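# Stack the orange-labelled carton on the other carton

## Task

Place the carton bearing the orange label so it lies flat on top of the second carton, with the same face up as it had at the beginning and with no more than 1 cm of overhang past the lower carton's edge. It must stay there by itself, with nothing from the robot holding it, and the robot must release it and move away at the end.

## Robot and tools

Robot: two arms, left_arm and right_arm. Each ends in a vacuum tool instead of fingers. The names are labels, not image sides. Every pose uses a single scene frame: the origin sits on the table surface midway between the arms, +x points out over the table, +z points up, and left_arm is mounted on the +y side.

Cup point: each arm is steered by its cup point (end_effector_position), the centre of the suction cup rim while it is free. The cup faces along that point's own +z axis, so a downward-facing cup has its +z pointing to scene -z. About 4 cm behind the rim the tool widens, reaching up to about 9 cm sideways because of its body and wrist camera. Keep that bulk clear of the cartons and the other arm.

The 16-number row: every arm command is one flat list of 16 numbers covering both arms, even when only one moves. Order: left_arm x, y, z (metres), qw, qx, qy, qz (unit quaternion, w first), left suction, then the same eight for right_arm. These are absolute target poses in the scene frame, not offsets. The suction value turns the vacuum on above 0.01 and off at 0.01 or below, within [-1, 1]. It keeps its last setting, but every row must still include it, and a 0 is read as off. To keep an arm still, repeat its exact last reported pose and suction. To hold an orientation steady, send the same intended quaternion every time rather than copying back a drifted reading.

execute_actions: argument actions, a list holding zero or one item, plus an optional pictures boolean. An empty list only reports the state. {"rows": [...], "steps": n} runs up to 15 control steps of 1/30 s (default 15). Rows are applied one per step, and the last row repeats if there are fewer rows than steps. {"steps": n} with no rows is a wait of up to 300 steps, counted from the previous result. A row target more than 0.6 m from the arm's last reported position along any cup-point axis is refused and nothing is sent. On every step the controller clips the command to within 100 mm and 16 degrees of the measured pose, so a far target needs several calls. Read the reported pose and the "Hand target" line before sending the remainder.

move: argument target, one 16-number row as above, giving an absolute pose for each arm. Both cup points travel in straight lines and finish together, taking 0.5 to 10 s, and stop after 10 s even if short. speed is the path top speed in m/s, 0.002 to 0.5 (default 0.25); turning is limited to twice that in rad/s. Actual motion can lag, stray or overshoot that speed, especially with an outstretched arm. The path does not avoid obstacles or the other arm. stop_force (N, 9 to 40, one value for both arms, not allowed in the first 0.2 s) ends an arm's path once its wrist sensor feels that much extra push against the direction of travel. The arm then backs to where it was 2 steps earlier and holds. Use it with a very slow speed for touch-downs. Don't rely on it while the cup is rotating, and leave it out when lifting off something the cup presses on. The result adds a "move:" line giving each arm's ending (done, off_target, moving, held, fault, contact) and limits (paced = target clipped; held = some steps blocked, after which the arm may move quickly), plus each cup point's distance from its pose.

wait: seconds, 0 to 10. The robot gets no new command.

zoom_image: camera (cam_low 896x504, cam_left_wrist 504x504, cam_right_wrist 504x504) and region [x0, y0, x1, y1] in that image's pixels, origin at the top-left, at most 504 by 504. It gives a closer look at the latest picture.

finished_scene: scene, the current scene number.

Result lines: each arm's pose, velocities, joint positions, joint torques (uncalibrated, with offsets and noise), wrist force and torque in the end effector's own axes (offset up to about 4 N, noise, saturation near 50 N, and a push from a surface points back into the arm), suction_measured and part_present. suction_measured stays near 0 without a seal and reaches 0.83 or more on an airtight face. part_present switches to 1 at 0.50 and back to 0 below 0.45. "pose unreachable" and HELD mean the clearance check altered or withheld a command. MOTOR HOT appears from 70 °C; at 85 °C the arm brakes until it cools. The printed position can be slightly off at long reach.

Gripping: switch suction on and press the 36 mm rim squarely onto a smooth flat area of the carton, fully on the surface, away from edges, seams or holes. Under vacuum the cup shortens, so the load sits up to about 12 mm nearer the tool. To release, lower the carton until it rests on the lower carton, turn suction off, then lift at least 15 mm. A cup sealed onto the table pins the tool until suction is turned off.

Cautions: the arms are stiff. Commanding even slightly past a firm contact can trigger a fault, which freezes that arm for 10 s: torque at a joint limit (shoulders and elbow 132 N m, wrists 24.6 N m, held weight included) or 150 N of outside force. Approach contact slowly. Never let the arms collide or press on each other. Don't knock either carton off the table, drop the carton, or slam it down. Loose objects may sometimes be nudged by an outside push, so recheck the positions. The simulation keeps running while you compose replies. Motion lags commands by about 0.17 s, and elbows cannot straighten completely.

Each tool is called after ">>>" in YAML: its name, and indented under it one key for each argument.

## Session

>>> execute_actions:
  actions: []

Scene clock: 0.00 s of 5500.00 s.
left_arm: end_effector_position=(+0.4452, +0.5304, +0.4094) suction_measured=0.00 part_present=0 end_effector_quat_wxyz=(-0.000, -0.047, +0.999, -0.000) end_effector_velocity=(+0.000, -0.000, +0.000) end_effector_angular_velocity=(+0.000, -0.001, -0.002) | right_arm: end_effector_position=(+0.4623, -0.4269, +0.4099) suction_measured=0.00 part_present=0 end_effector_quat_wxyz=(+0.001, +0.083, +0.997, -0.000) end_effector_velocity=(+0.000, -0.000, +0.001) end_effector_angular_velocity=(-0.000, -0.001, +0.001)
Joint positions: left_arm=[-0.314 -1.747  1.518 -1.342 -1.572  1.253] | right_arm=[ 3.458 -1.396 -1.516 -1.798  1.569  1.887]
Joint velocities: left_arm=[-0.001 -0.    -0.    -0.     0.001  0.   ] | right_arm=[-0.    -0.     0.001  0.    -0.    -0.001]
Joint torques (N m, as the arm reports them, + toward a larger angle): no reading
Motor temperatures (°C, as the motors report them): left_arm=[28 24 27 33 39 31] | right_arm=[24 25 25 34 35 31]
Wrist force (N, on the end effector, along its own x y z axes, offset not removed): no reading
Wrist torque (N m, same axes, about the end effector's origin, offset not removed): no reading
Hand target (left_arm): +0.445, +0.530, +0.409; -0.000, -0.047, +0.999, -0.000
Hand target (right_arm): +0.462, -0.427, +0.410; +0.001, +0.083, +0.997, -0.000

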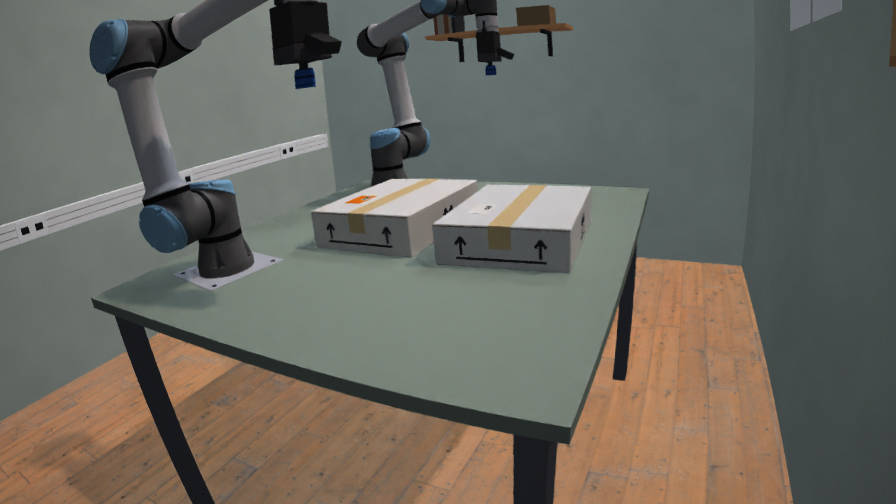

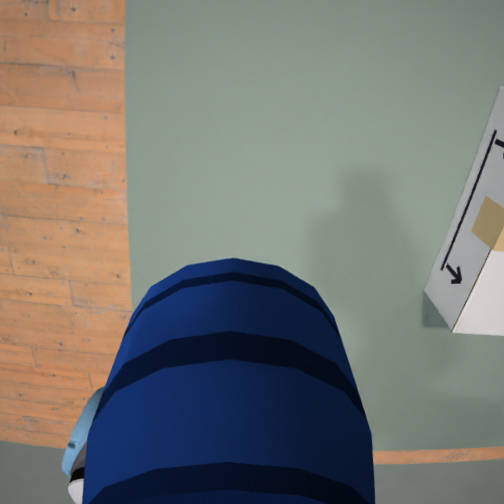

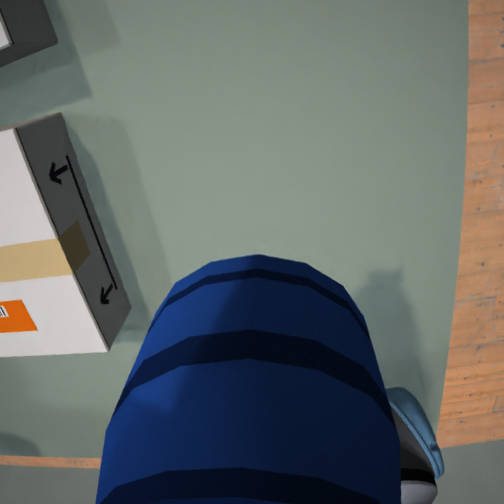

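>>> move:
  target: [0.4452,0.5304,0.4094,0,-0.047,0.999,0,0, 0.25,0.0,0.6,0,0,1,0,0]
  speed: 0.4

Scene clock: 2.77 s of 5500.00 s.
left_arm: end_effector_position=(+0.4452, +0.5304, +0.4094) suction_measured=0.00 part_present=0 end_effector_quat_wxyz=(+0.000, -0.047, +0.999, -0.000) end_effector_velocity=(-0.000, -0.000, -0.000) end_effector_angular_velocity=(+0.000, +0.001, -0.000) | right_arm: end_effector_position=(+0.2500, +0.0002, +0.5998) suction_measured=0.00 part_present=0 end_effector_quat_wxyz=(-0.000, +0.000, +1.000, +0.002) end_effector_velocity=(-0.001, +0.001, +0.001) end_effector_angular_velocity=(-0.002, +0.000, +0.002)
Joint positions: left_arm=[-0.315 -1.747  1.518 -1.342 -1.571  1.252] | right_arm=[ 4.67  -1.593 -0.78  -2.336  1.572  2.933]
Joint velocities: left_arm=[-0.     0.     0.001 -0.     0.     0.   ] | right_arm=[ 0.003 -0.005  0.011 -0.007 -0.     0.001]
Joint torques (N m, as the arm reports them, + toward a larger angle): left_arm=[-11.12 -20.93 -10.67  -4.89   2.89  -2.25] | right_arm=[ 7.37  8.37 27.7   1.   -1.37  1.36]
Motor temperatures (°C, as the motors report them): left_arm=[28 24 27 33 39 31] | right_arm=[24 25 25 34 35 31]
Wrist force (N, on the end effector, along its own x y z axes, offset not removed): left_arm=[-1.6 -1.4 2.4] | right_arm=[-1.8 0.4 -4.0]
Wrist torque (N m, same axes, about the end effector's origin, offset not removed): left_arm=[-0.42 0.08 -0.09] | right_arm=[-0.02 0.15 -0.10]
Hand target (left_arm): +0.445, +0.530, +0.409; +0.000, -0.047, +0.999, -0.000
Hand target (right_arm): +0.250, +0.000, +0.600; -0.000, -0.000, +1.000, +0.002
Off the commanded pose (left_arm): 0.000 m, 0 deg.
Off the commanded pose (right_arm): 0.000 m, 0 deg.
move: done

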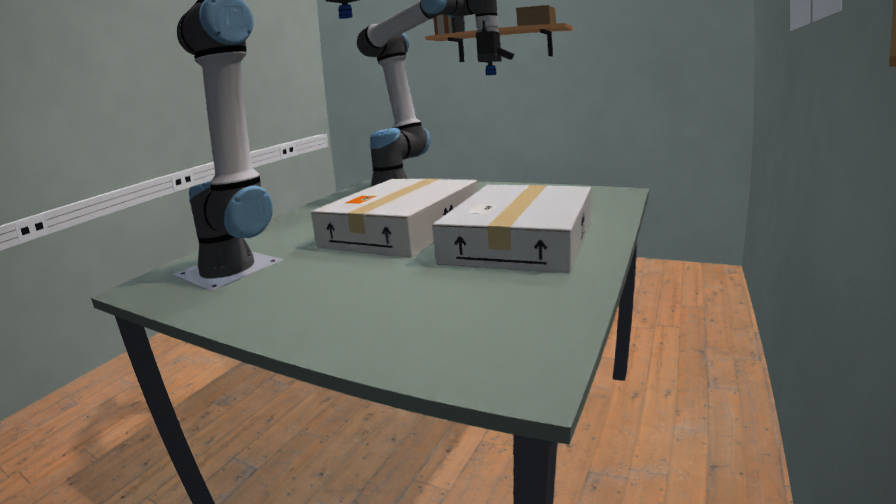

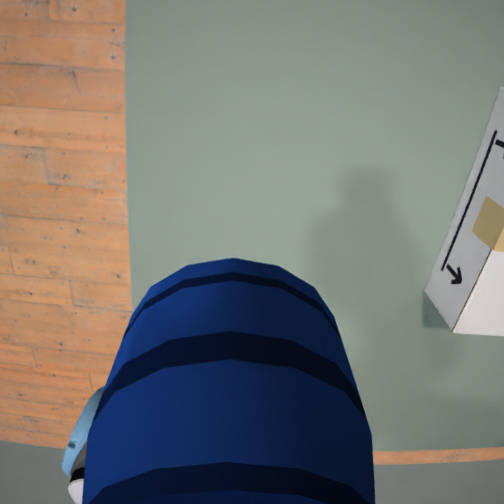

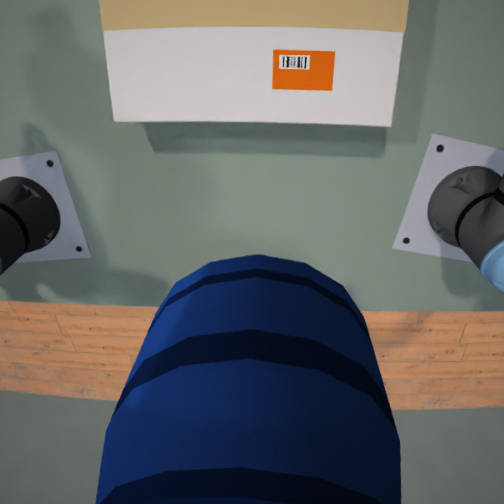

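>>> move:
  target: [0.4452,0.5304,0.4094,0,-0.047,0.999,0,0, 0.6,0.0,0.6,0,0,1,0,0]
  speed: 0.4

Scene clock: 5.40 s of 5500.00 s.
left_arm: end_effector_position=(+0.4452, +0.5304, +0.4094) suction_measured=0.00 part_present=0 end_effector_quat_wxyz=(+0.000, -0.047, +0.999, -0.000) end_effector_velocity=(-0.000, +0.000, +0.000) end_effector_angular_velocity=(-0.000, +0.000, +0.001) | right_arm: end_effector_position=(+0.5990, -0.0009, +0.5990) suction_measured=0.00 part_present=0 end_effector_quat_wxyz=(+0.112, +0.000, +0.991, +0.080) end_effector_velocity=(+0.002, +0.001, -0.000) end_effector_angular_velocity=(-0.001, -0.004, +0.002)
Joint positions: left_arm=[-0.315 -1.747  1.518 -1.342 -1.571  1.252] | right_arm=[ 4.093 -2.184 -0.034 -2.223  1.526  2.35 ]
Joint velocities: left_arm=[ 0.001  0.    -0.     0.    -0.    -0.001] | right_arm=[ 0.    -0.001 -0.     0.004 -0.003 -0.003]
Joint torques (N m, as the arm reports them, + toward a larger angle): left_arm=[ -9.54 -20.44 -10.46  -4.87   2.65  -2.07] | right_arm=[-4.79 31.27 24.78  4.8  -1.27 -1.47]
Motor temperatures (°C, as the motors report them): left_arm=[28 24 27 33 39 31] | right_arm=[24 25 25 34 35 31]
Wrist force (N, on the end effector, along its own x y z axes, offset not removed): left_arm=[-2.4 -0.5 2.2] | right_arm=[-0.8 1.3 -2.0]
Wrist torque (N m, same axes, about the end effector's origin, offset not removed): left_arm=[-0.16 0.25 -0.06] | right_arm=[0.12 0.10 -0.07]
Hand target (left_arm): +0.445, +0.530, +0.409; +0.000, -0.047, +0.999, +0.000
Hand target (right_arm): +0.599, -0.001, +0.599; +0.112, +0.000, +0.991, +0.080
Off the commanded pose (left_arm): 0.000 m, 0 deg.
Off the commanded pose (right_arm): 0.002 m, 16 deg.
elbow stopped short (right arm): the move would have taken joint 3 (elbow) straighter than the controller allows; a more bent joint 3 avoids this.
move: off_target (right_arm)

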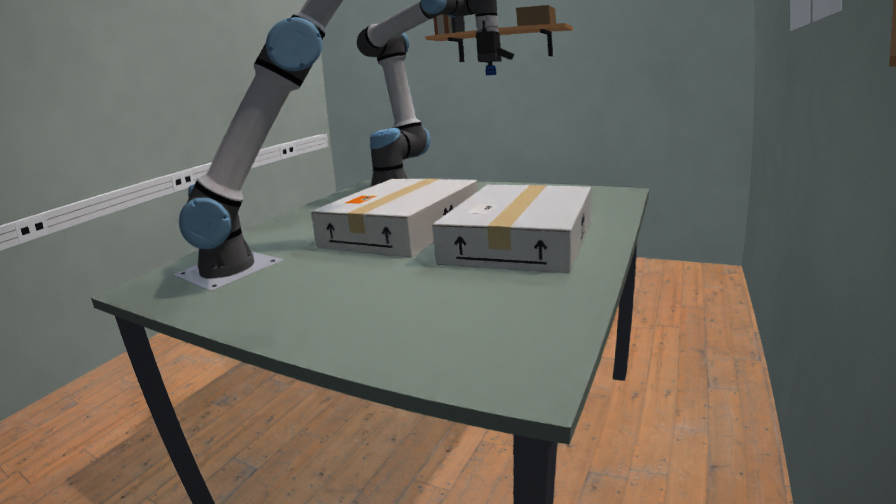

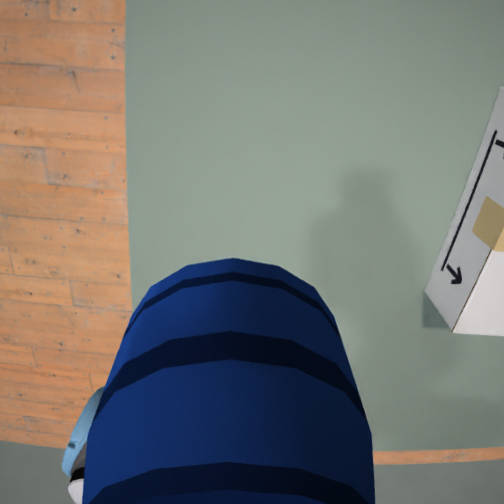

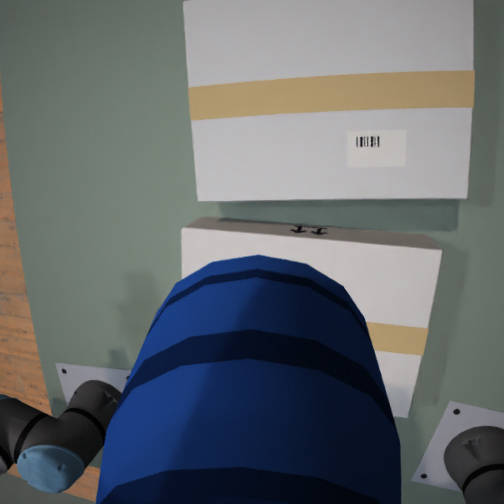

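>>> move:
  target: [0.42,0.3,0.4,0,-0.7071,0.7071,0,0, 0.42,-0.3,0.4,0,0.7071,0.7071,0,0]
  speed: 0.4

>>> move:
  target: [0.72,0.3,0.4,0,-0.7071,0.7071,0,0, 0.72,-0.3,0.4,0,0.7071,0.7071,0,0]
  speed: 0.4

Scene clock: 18.97 s of 5500.00 s.
left_arm: end_effector_position=(+0.4204, +0.3003, +0.4000) suction_measured=0.00 part_present=0 end_effector_quat_wxyz=(-0.000, -0.707, +0.707, +0.000) end_effector_velocity=(-0.000, +0.000, +0.000) end_effector_angular_velocity=(+0.002, +0.000, +0.005) | right_arm: end_effector_position=(+0.4203, -0.2998, +0.4000) suction_measured=0.00 part_present=0 end_effector_quat_wxyz=(+0.000, +0.707, +0.707, -0.000) end_effector_velocity=(-0.000, -0.001, -0.000) end_effector_angular_velocity=(+0.001, +0.000, -0.004)
Joint positions: left_arm=[-0.838 -1.712  1.513 -1.372 -1.571 -0.747] | right_arm=[ 3.807 -1.286 -1.624 -1.803  1.57   3.64 ]
Joint velocities: left_arm=[-0.001  0.    -0.001  0.002  0.001 -0.006] | right_arm=[-0.002  0.001 -0.002  0.001  0.001  0.002]
Joint torques (N m, as the arm reports them, + toward a larger angle): left_arm=[-10.88  -9.9  -36.91  -1.41   2.68  -2.08] | right_arm=[-7.92 25.01 18.61  4.64  1.31  1.38]
Motor temperatures (°C, as the motors report them): left_arm=[28 24 27 33 39 31] | right_arm=[24 25 25 34 35 31]
Wrist force (N, on the end effector, along its own x y z axes, offset not removed): left_arm=[-0.4 -2.3 2.3] | right_arm=[-1.5 0.7 -4.4]
Wrist torque (N m, same axes, about the end effector's origin, offset not removed): left_arm=[-0.54 0.07 -0.13] | right_arm=[0.10 0.19 -0.13]
Hand target (left_arm): +0.420, +0.300, +0.400; +0.000, +0.707, -0.707, -0.000
Hand target (right_arm): +0.420, -0.300, +0.400; +0.000, +0.707, +0.707, -0.000
Off the commanded pose (left_arm): 0.001 m, 0 deg.
Off the commanded pose (right_arm): 0.000 m, 0 deg.
After step 90, 8.03 s passed at rest.
move: done

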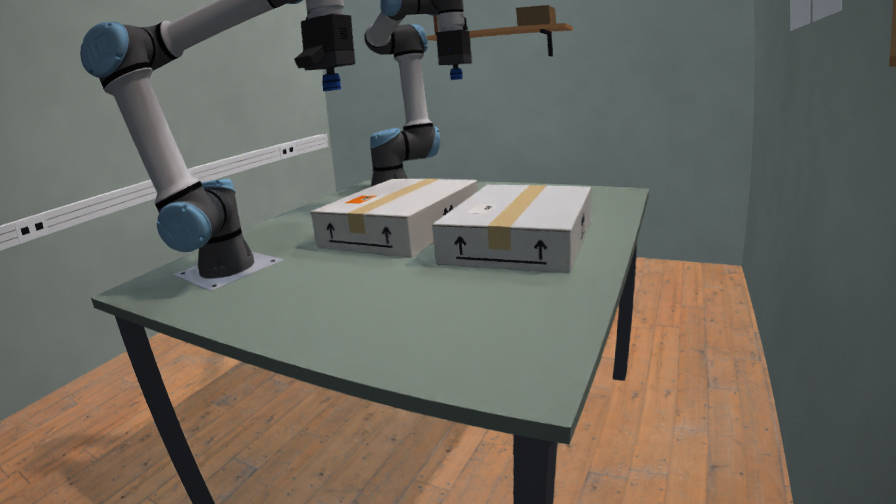

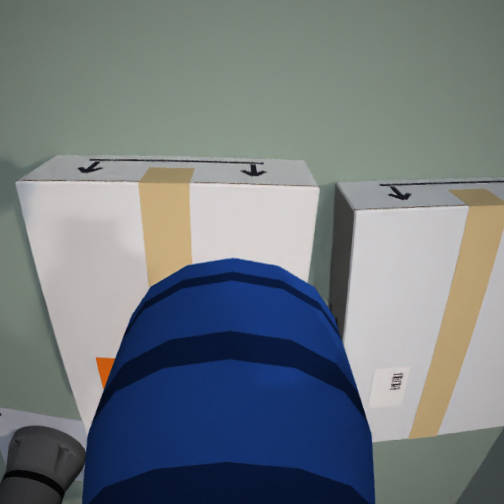

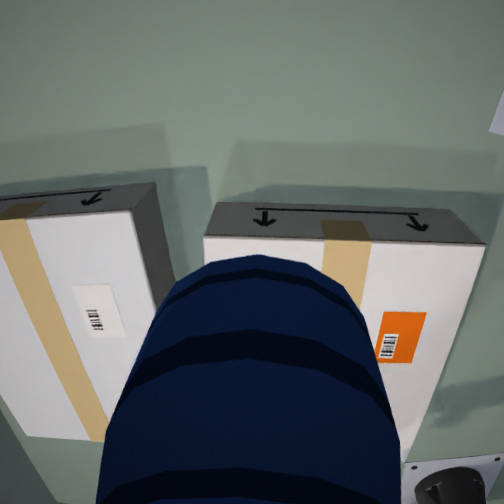

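Scene clock: 20.40 s of 5500.00 s.
left_arm: end_effector_position=(+0.7198, +0.3003, +0.4003) suction_measured=0.00 part_present=0 end_effector_quat_wxyz=(+0.000, -0.707, +0.707, -0.000) end_effector_velocity=(+0.002, +0.000, +0.001) end_effector_angular_velocity=(+0.003, +0.006, +0.000) | right_arm: end_effector_position=(+0.7198, -0.3002, +0.4000) suction_measured=0.00 part_present=0 end_effector_quat_wxyz=(+0.000, +0.707, +0.707, -0.000) end_effector_velocity=(+0.001, -0.000, +0.000) end_effector_angular_velocity=(+0.000, +0.003, -0.002)
Joint positions: left_arm=[-0.541 -0.925  0.508 -1.155 -1.571 -0.45 ] | right_arm=[ 3.586 -2.055 -0.771 -1.887  1.57   3.419]
Joint velocities: left_arm=[ 0.001  0.018 -0.036  0.025  0.     0.001] | right_arm=[-0.001 -0.005  0.01  -0.007  0.001  0.001]
Joint torques (N m, as the arm reports them, + toward a larger angle): left_arm=[ 13.71 -40.31 -35.78   0.    -2.49   2.02] | right_arm=[-6.41 33.79 34.04  0.98  1.38 -1.47]
Motor temperatures (°C, as the motors report them): left_arm=[28 24 27 33 39 31] | right_arm=[24 25 25 34 35 31]
Wrist force (N, on the end effector, along its own x y z axes, offset not removed): left_arm=[-0.5 0.3 2.1] | right_arm=[-1.5 -1.9 -2.5]
Wrist torque (N m, same axes, about the end effector's origin, offset not removed): left_arm=[0.00 0.00 -0.09] | right_arm=[-0.37 0.19 -0.13]
Hand target (left_arm): +0.720, +0.300, +0.400; -0.000, +0.707, -0.707, +0.000
Hand target (right_arm): +0.720, -0.300, +0.400; +0.000, +0.707, +0.707, -0.000
Off the commanded pose (left_arm): 0.000 m, 0 deg.
Off the commanded pose (right_arm): 0.000 m, 0 deg.
move: done

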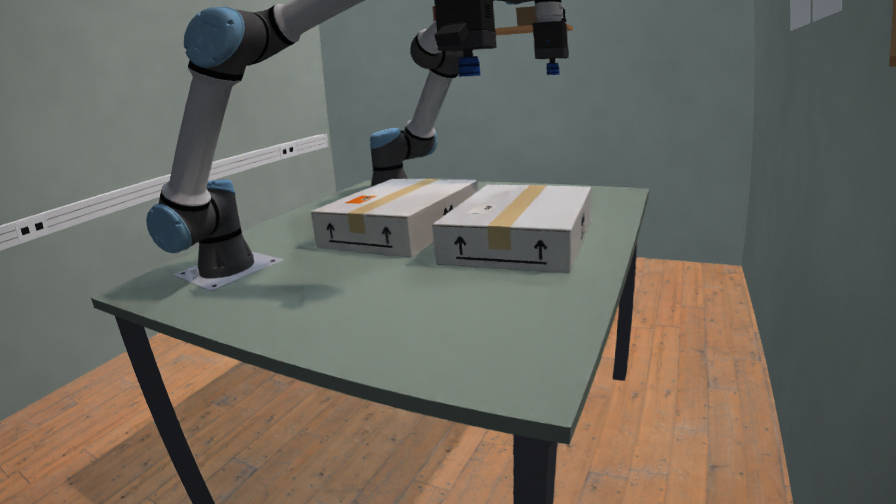

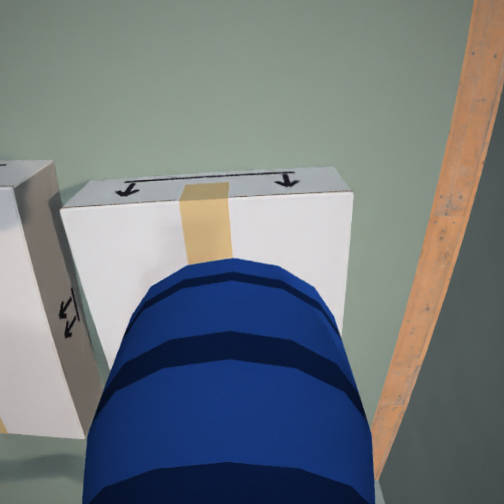

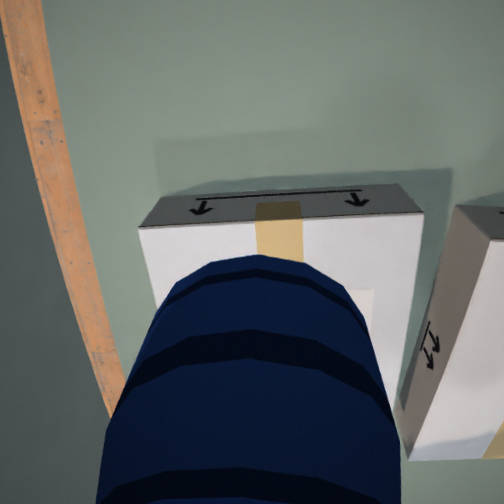

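>>> move:
  target: [0.262,0.15,0.16,0,-0.7071,0.7071,0,0, 0.412,-0.11,0.16,0,0.7071,0.7071,0,0]
  speed: 0.4

>>> move:
  target: [0.262,0.15,0.06,0,-0.7071,0.7071,0,1, 0.412,-0.11,0.06,0,0.7071,0.7071,0,1]
  speed: 0.03
  stop_force: 12

Scene clock: 27.23 s of 5500.00 s.
left_arm: end_effector_position=(+0.2627, +0.1495, +0.1597) suction_measured=0.00 part_present=0 end_effector_quat_wxyz=(-0.000, -0.707, +0.707, +0.000) end_effector_velocity=(-0.001, -0.001, -0.000) end_effector_angular_velocity=(-0.001, -0.001, +0.000) | right_arm: end_effector_position=(+0.4124, -0.1093, +0.1600) suction_measured=0.00 part_present=0 end_effector_quat_wxyz=(-0.001, +0.707, +0.707, +0.001) end_effector_velocity=(-0.001, +0.001, -0.001) end_effector_angular_velocity=(-0.000, +0.000, +0.001)
Joint positions: left_arm=[-1.364 -1.708  2.137 -1.999 -1.571 -1.273] | right_arm=[ 4.192 -1.505 -2.074 -1.132  1.572  4.026]
Joint velocities: left_arm=[-0.003 -0.     0.002 -0.003  0.001 -0.004] | right_arm=[ 0.003 -0.001 -0.001  0.002  0.     0.002]
Joint torques (N m, as the arm reports them, + toward a larger angle): left_arm=[-11.37 -22.03 -10.01  -4.78   2.49  -2.19] | right_arm=[ 8.02 34.12 17.14  4.59 -1.31  1.66]
Motor temperatures (°C, as the motors report them): left_arm=[28 24 27 33 39 31] | right_arm=[24 25 25 34 35 31]
Wrist force (N, on the end effector, along its own x y z axes, offset not removed): left_arm=[0.1 -1.9 2.0] | right_arm=[-0.4 0.9 -4.0]
Wrist torque (N m, same axes, about the end effector's origin, offset not removed): left_arm=[-0.39 -0.23 -0.05] | right_arm=[0.05 0.05 -0.17]
Hand target (left_arm): +0.263, +0.149, +0.160; -0.000, +0.707, -0.707, -0.000
Hand target (right_arm): +0.412, -0.109, +0.160; -0.001, +0.707, +0.707, +0.001
Off the commanded pose (left_arm): 0.001 m, 0 deg.
Off the commanded pose (right_arm): 0.001 m, 0 deg.
After step 90, 1.87 s passed at rest.
move: done

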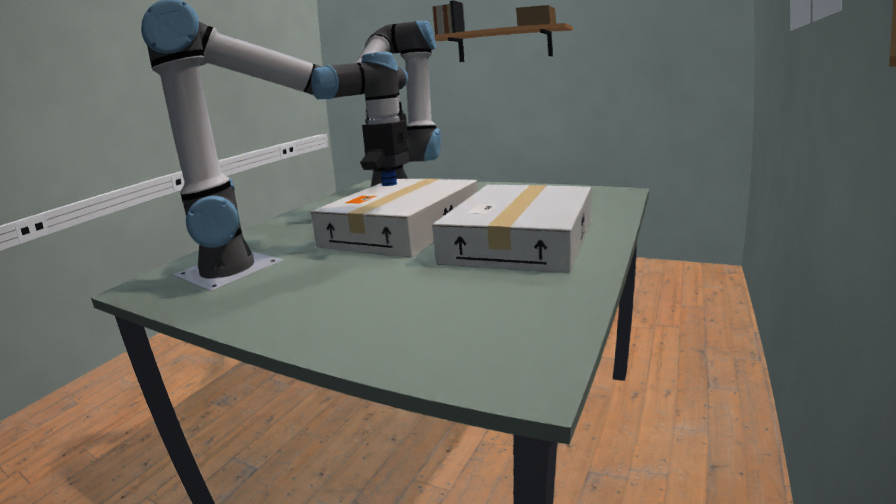

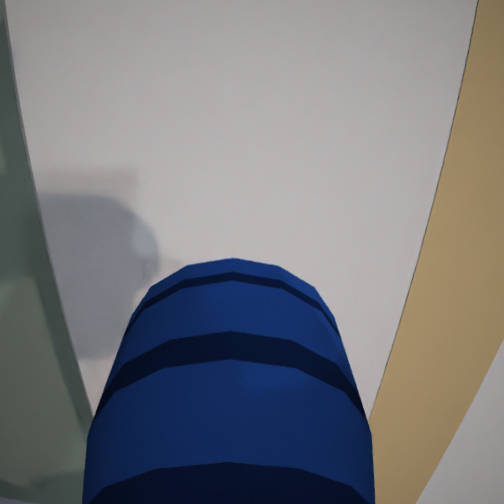

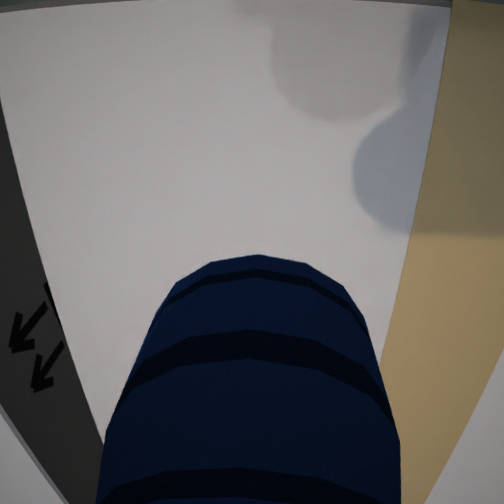

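Scene clock: 39.87 s of 5500.00 s.
left_arm: end_effector_position=(+0.2624, +0.1492, +0.0882) suction_measured=0.95 part_present=1 end_effector_quat_wxyz=(-0.001, -0.707, +0.707, -0.002) end_effector_velocity=(+0.000, -0.000, -0.000) end_effector_angular_velocity=(-0.000, -0.001, -0.001) | right_arm: end_effector_position=(+0.4131, -0.1092, +0.0884) suction_measured=0.91 part_present=1 end_effector_quat_wxyz=(+0.000, +0.707, +0.707, +0.003) end_effector_velocity=(-0.000, +0.000, -0.000) end_effector_angular_velocity=(-0.000, +0.001, -0.000)
Joint positions: left_arm=[-1.365 -1.603  2.258 -2.23  -1.571 -1.274] | right_arm=[ 4.193 -1.607 -2.188 -0.911  1.57   4.026]
Joint velocities: left_arm=[-0.     0.    -0.    -0.001  0.001  0.   ] | right_arm=[ 0.    -0.    -0.001  0.     0.     0.001]
Joint torques (N m, as the arm reports them, + toward a larger angle): left_arm=[  1.11 -14.88 -19.28  -2.22  -0.03  -0.08] | right_arm=[ 0.08 22.59 20.96  2.93  0.11 -0.05]
Motor temperatures (°C, as the motors report them): left_arm=[28 24 27 33 39 31] | right_arm=[24 25 25 34 35 31]
Wrist force (N, on the end effector, along its own x y z axes, offset not removed): left_arm=[-17.7 8.7 -19.9] | right_arm=[-20.7 -8.3 -34.0]
Wrist torque (N m, same axes, about the end effector's origin, offset not removed): left_arm=[-0.01 0.07 -0.22] | right_arm=[-0.14 0.52 -0.17]
Hand target (left_arm): +0.262, +0.149, +0.088; +0.001, +0.707, -0.707, +0.002
Hand target (right_arm): +0.413, -0.109, +0.088; +0.000, +0.707, +0.707, +0.003
Off the commanded pose (left_arm): 0.028 m, 0 deg.
Off the commanded pose (right_arm): 0.028 m, 0 deg.
FORCE FAULT: contact force on the left arm reached its limit, and that arm stopped for 10 seconds. FORCE FAULT: contact force on the right arm reached its limit, and that arm stopped for 10 seconds. On each arm, the contact can be on any part of the arm, not only on its tool. Those arms' remaining commands of this call were not run. Those arms hold still and accept commands again. Move each arm away from its contact; if what an arm grips holds it there, let go first. An arm that pushes or pulls that hard again can be faulted again.
move: fault (left_arm, right_arm; stop_force had ended the path)

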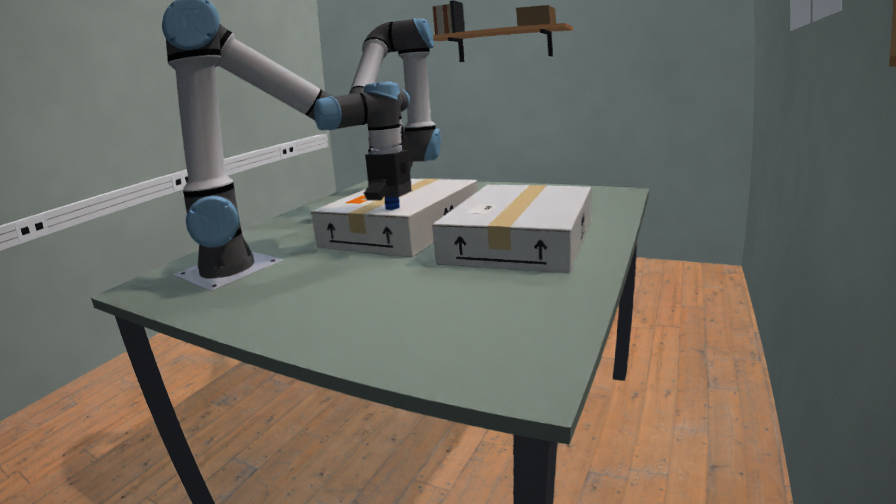

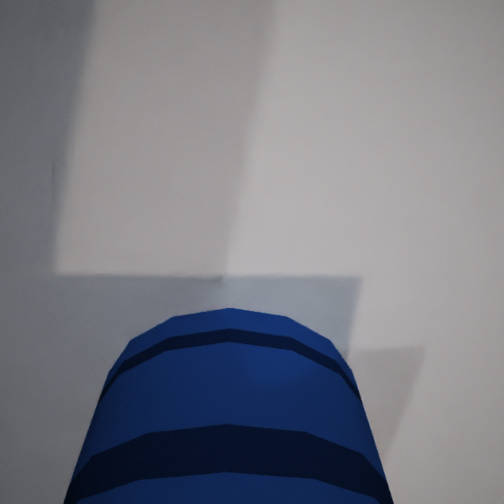

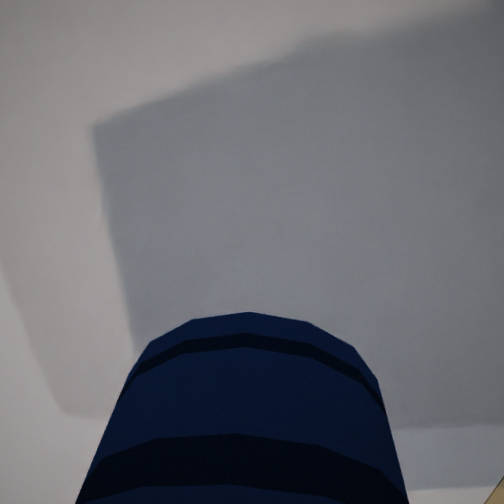

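>>> move:
  target: [0.2624,0.1492,0.22,0,-0.7071,0.7071,0,1, 0.4131,-0.1092,0.22,0,0.7071,0.7071,0,1]
  speed: 0.12

>>> move:
  target: [0.6056,0.1240,0.22,0,-0.7314,0.6820,0,1, 0.7742,-0.1240,0.22,0,0.6820,0.7314,0,1]
  speed: 0.15

Scene clock: 43.20 s of 5500.00 s.
left_arm: end_effector_position=(+0.2623, +0.1494, +0.2199) suction_measured=0.95 part_present=1 end_effector_quat_wxyz=(-0.000, -0.707, +0.707, +0.000) end_effector_velocity=(-0.000, -0.000, +0.001) end_effector_angular_velocity=(+0.001, +0.001, +0.000) | right_arm: end_effector_position=(+0.4130, -0.1094, +0.2200) suction_measured=0.91 part_present=1 end_effector_quat_wxyz=(+0.000, +0.707, +0.707, -0.000) end_effector_velocity=(+0.000, +0.000, +0.001) end_effector_angular_velocity=(-0.001, +0.001, -0.000)
Joint positions: left_arm=[-1.365 -1.763  2.019 -1.826 -1.571 -1.274] | right_arm=[ 4.192 -1.452 -1.958 -1.303  1.571  4.026]
Joint velocities: left_arm=[-0.001 -0.    -0.003  0.004 -0.    -0.001] | right_arm=[-0.    -0.001  0.003 -0.003  0.    -0.   ]
Joint torques (N m, as the arm reports them, + toward a larger angle): left_arm=[ -9.63 -25.85 -43.47  -1.82   2.62  -2.09] | right_arm=[ 0.95 40.77 43.71  3.24  1.89  0.73]
Motor temperatures (°C, as the motors report them): left_arm=[28 24 27 33 39 31] | right_arm=[24 25 25 34 35 31]
Wrist force (N, on the end effector, along its own x y z axes, offset not removed): left_arm=[-2.4 0.2 14.5] | right_arm=[-3.3 1.5 15.8]
Wrist torque (N m, same axes, about the end effector's origin, offset not removed): left_arm=[-0.12 -0.06 -0.15] | right_arm=[-0.01 0.18 -0.07]
Hand target (left_arm): +0.262, +0.149, +0.220; -0.000, +0.707, -0.707, +0.000
Hand target (right_arm): +0.413, -0.109, +0.220; +0.000, +0.707, +0.707, +0.000
Off the commanded pose (left_arm): 0.000 m, 0 deg.
Off the commanded pose (right_arm): 0.000 m, 0 deg.
move: done

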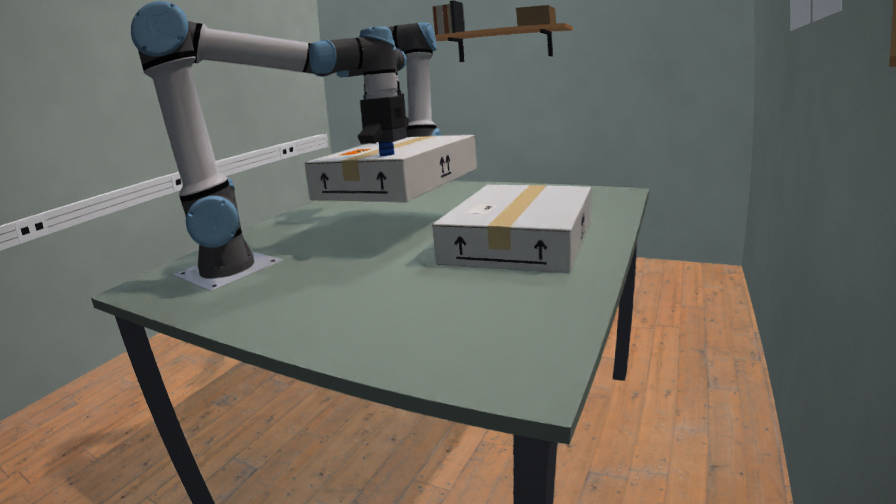

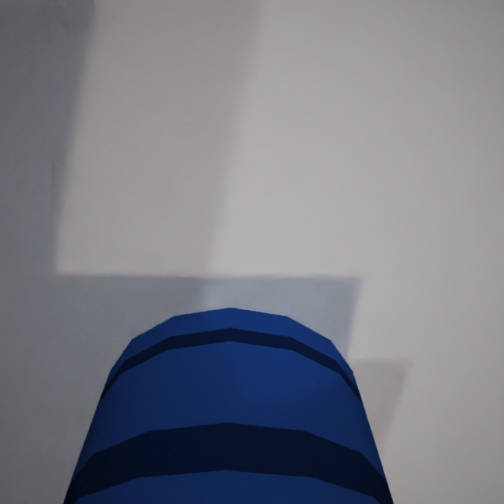

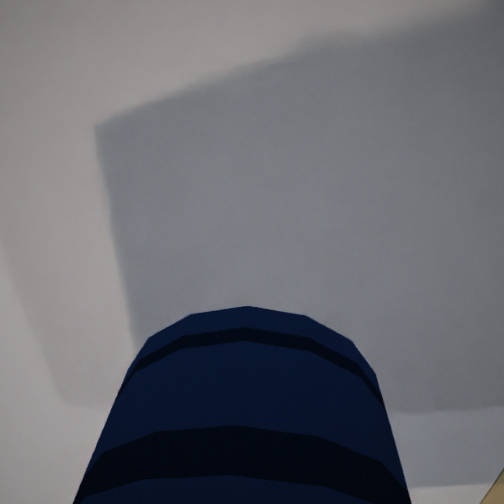

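Scene clock: 46.10 s of 5500.00 s.
left_arm: end_effector_position=(+0.6055, +0.1244, +0.2203) suction_measured=0.95 part_present=1 end_effector_quat_wxyz=(+0.000, +0.731, -0.682, +0.000) end_effector_velocity=(+0.001, -0.000, +0.000) end_effector_angular_velocity=(-0.000, -0.001, -0.000) | right_arm: end_effector_position=(+0.7741, -0.1245, +0.2201) suction_measured=0.91 part_present=1 end_effector_quat_wxyz=(+0.000, +0.682, +0.731, -0.000) end_effector_velocity=(+0.001, -0.001, -0.001) end_effector_angular_velocity=(-0.001, +0.002, -0.001)
Joint positions: left_arm=[-0.843 -1.103  1.259 -1.727 -1.571 -0.822] | right_arm=[ 3.787 -2.251 -0.921 -1.54   1.57   3.551]
Joint velocities: left_arm=[ 0.001  0.002 -0.004  0.001  0.     0.001] | right_arm=[-0.002 -0.005  0.007 -0.005  0.    -0.001]
Joint torques (N m, as the arm reports them, + toward a larger angle): left_arm=[ 10.7  -42.66 -44.78  -2.36  -2.79   1.88] | right_arm=[-2.94 57.59 44.37  3.02  2.69 -1.36]
Motor temperatures (°C, as the motors report them): left_arm=[28 24 27 33 39 31] | right_arm=[24 25 25 34 35 31]
Wrist force (N, on the end effector, along its own x y z axes, offset not removed): left_arm=[-3.5 1.4 14.8] | right_arm=[-5.7 2.6 16.8]
Wrist torque (N m, same axes, about the end effector's origin, offset not removed): left_arm=[-0.17 -0.17 -0.15] | right_arm=[-0.01 0.28 -0.13]
Hand target (left_arm): +0.606, +0.124, +0.220; +0.000, +0.731, -0.682, +0.000
Hand target (right_arm): +0.774, -0.124, +0.220; +0.000, +0.682, +0.731, -0.000
Off the commanded pose (left_arm): 0.000 m, 0 deg.
Off the commanded pose (right_arm): 0.001 m, 0 deg.
move: done

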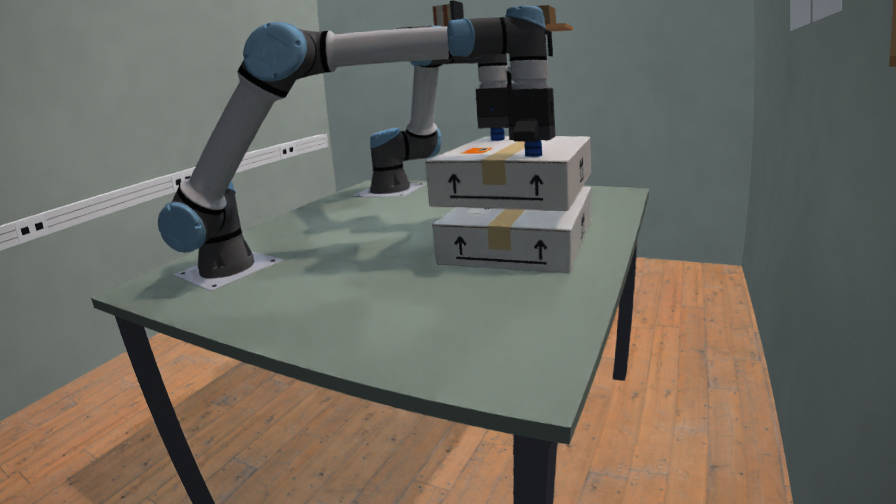

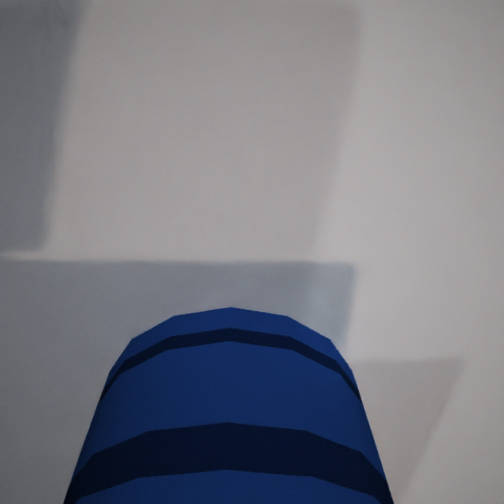

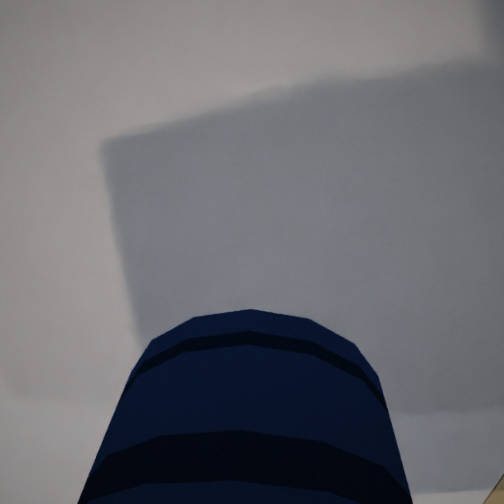

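Lower to just above contact and check.

>>> move:
  target: [0.6056,0.1240,0.196,0,-0.7314,0.6820,0,1, 0.7742,-0.1240,0.196,0,0.6820,0.7314,0,1]
  speed: 0.03

>>> zoom_image:
  camera: "cam_low"
  region: [400, 120, 620, 290]

Scene clock: 48.07 s of 5500.00 s.
left_arm: end_effector_position=(+0.6056, +0.1240, +0.1961) suction_measured=0.95 part_present=1 end_effector_quat_wxyz=(+0.000, +0.731, -0.682, -0.000) end_effector_velocity=(+0.001, +0.001, -0.001) end_effector_angular_velocity=(-0.001, -0.001, +0.001) | right_arm: end_effector_position=(+0.7742, -0.1240, +0.1961) suction_measured=0.91 part_present=1 end_effector_quat_wxyz=(+0.000, +0.682, +0.731, -0.000) end_effector_velocity=(-0.000, -0.000, -0.001) end_effector_angular_velocity=(+0.000, +0.000, -0.001)
Joint positions: left_arm=[-0.843 -1.091  1.303 -1.783 -1.571 -0.822] | right_arm=[ 3.787 -2.256 -0.974 -1.482  1.571  3.551]
Joint velocities: left_arm=[ 0.001  0.001  0.001 -0.003  0.     0.   ] | right_arm=[-0.001  0.001 -0.003  0.003  0.     0.   ]
Joint torques (N m, as the arm reports them, + toward a larger angle): left_arm=[-11.63 -43.43 -19.52  -7.52   2.06  -2.1 ] | right_arm=[12.33 57.71 27.97  6.36  2.92  1.32]
Motor temperatures (°C, as the motors report them): left_arm=[28 24 27 33 39 31] | right_arm=[24 25 25 34 35 31]
Wrist force (N, on the end effector, along its own x y z axes, offset not removed): left_arm=[-5.7 3.1 13.5] | right_arm=[-7.2 2.4 17.6]
Wrist torque (N m, same axes, about the end effector's origin, offset not removed): left_arm=[0.01 -0.07 -0.27] | right_arm=[-0.22 0.36 -0.06]
Hand target (left_arm): +0.606, +0.124, +0.196; -0.000, +0.731, -0.682, -0.000
Hand target (right_arm): +0.774, -0.124, +0.196; -0.000, +0.682, +0.731, -0.000
Off the commanded pose (left_arm): 0.000 m, 0 deg.
Off the commanded pose (right_arm): 0.000 m, 0 deg.
move: done

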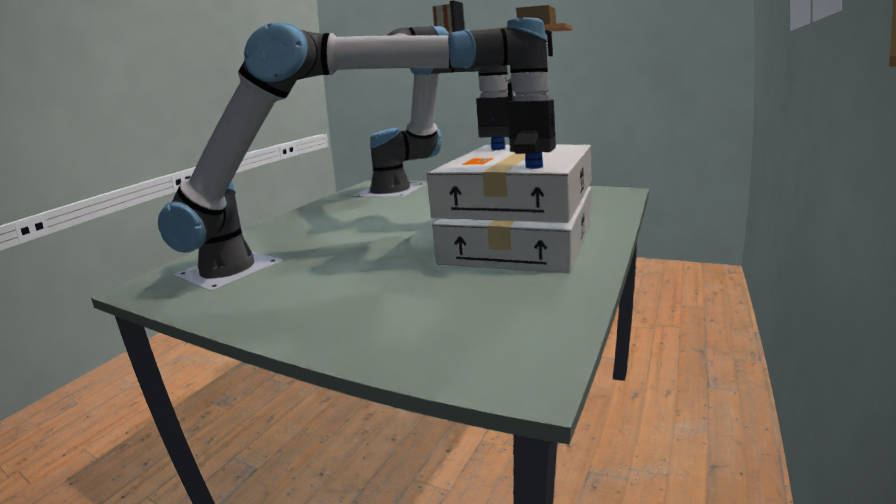

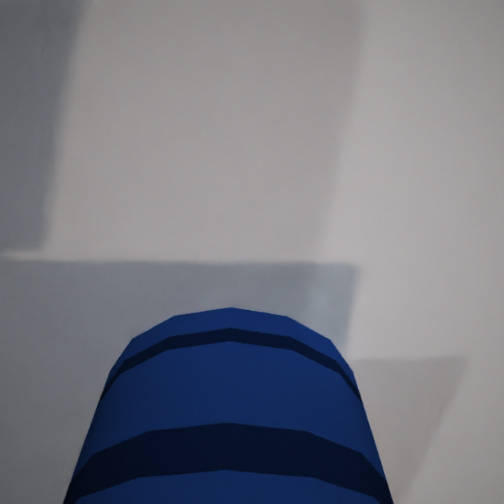

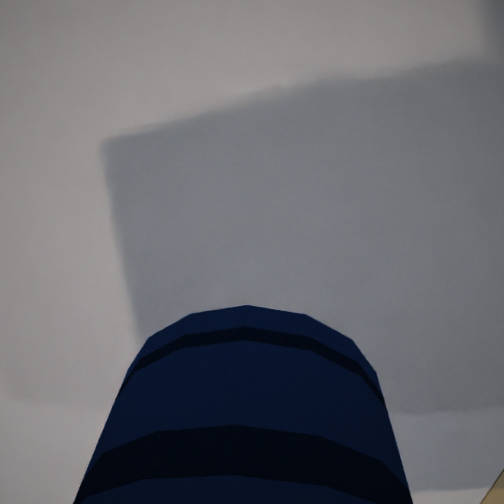

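Region (400, 120, 620, 290) of cam_low's 896x504 image, scaled by 2.291, with more detail than that image has; it fills the top 389 rows of this view, and the rest is white.

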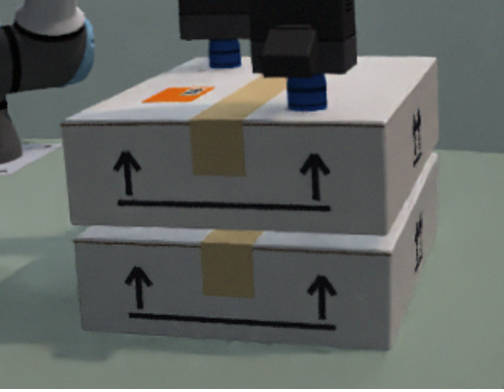

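>>> move:
  target: [0.6086,0.1220,0.190,0,-0.7314,0.6820,0,1, 0.7772,-0.1260,0.190,0,0.6820,0.7314,0,1]
  speed: 0.01

Scene clock: 50.33 s of 5500.00 s.
left_arm: end_effector_position=(+0.6086, +0.1220, +0.1901) suction_measured=0.95 part_present=1 end_effector_quat_wxyz=(-0.000, +0.731, -0.682, +0.000) end_effector_velocity=(+0.001, -0.000, -0.000) end_effector_angular_velocity=(-0.001, -0.002, +0.000) | right_arm: end_effector_position=(+0.7772, -0.1260, +0.1901) suction_measured=0.91 part_present=1 end_effector_quat_wxyz=(-0.000, +0.682, +0.731, -0.000) end_effector_velocity=(+0.001, -0.000, -0.000) end_effector_angular_velocity=(+0.000, -0.001, +0.001)
Joint positions: left_arm=[-0.842 -1.079  1.301 -1.793 -1.571 -0.822] | right_arm=[ 3.783 -2.264 -0.976 -1.472  1.571  3.546]
Joint velocities: left_arm=[ 0.001  0.001 -0.001 -0.002  0.001  0.   ] | right_arm=[-0.001 -0.001  0.     0.002 -0.    -0.002]
Joint torques (N m, as the arm reports them, + toward a larger angle): left_arm=[ 11.43 -44.22 -45.01  -6.88   2.11   1.88] | right_arm=[-4.29 57.89 28.2   6.65  1.31 -1.45]
Motor temperatures (°C, as the motors report them): left_arm=[28 24 27 33 39 31] | right_arm=[24 25 25 34 35 31]
Wrist force (N, on the end effector, along its own x y z axes, offset not removed): left_arm=[-2.6 0.8 16.2] | right_arm=[-3.3 2.4 16.6]
Wrist torque (N m, same axes, about the end effector's origin, offset not removed): left_arm=[-0.26 -0.27 -0.22] | right_arm=[0.03 -0.03 0.01]
Hand target (left_arm): +0.609, +0.122, +0.190; -0.000, +0.731, -0.682, +0.000
Hand target (right_arm): +0.777, -0.126, +0.190; +0.000, +0.682, +0.731, -0.000
Off the commanded pose (left_arm): 0.000 m, 0 deg.
Off the commanded pose (right_arm): 0.000 m, 0 deg.
move: done

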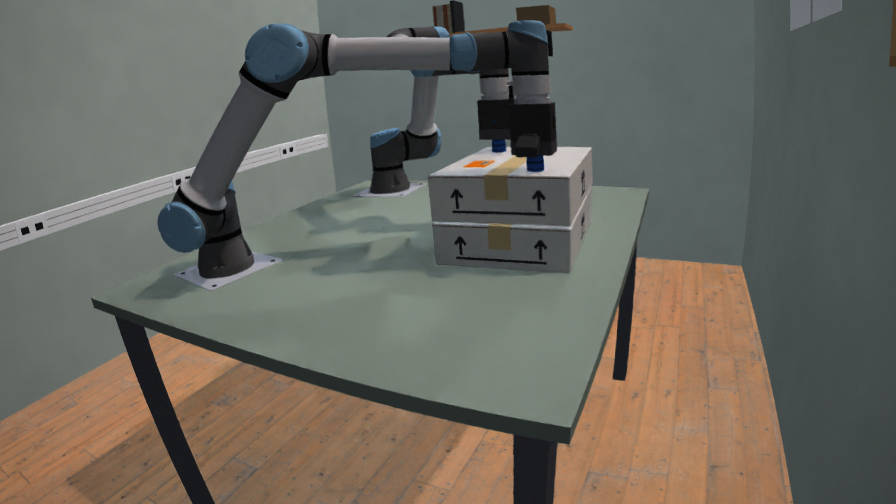

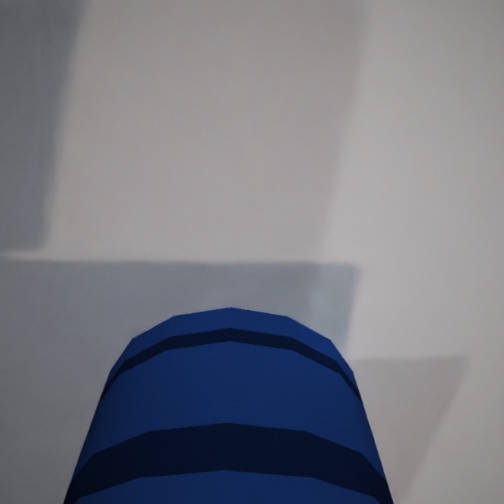

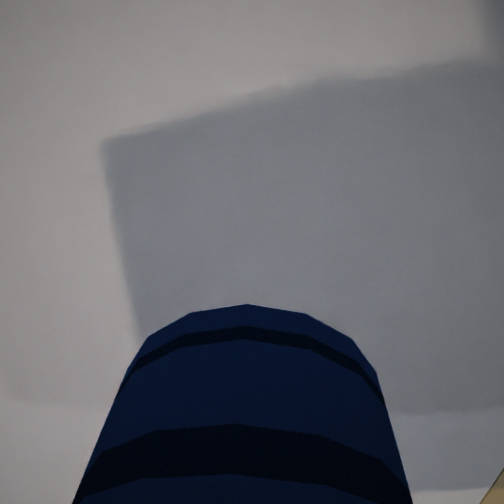

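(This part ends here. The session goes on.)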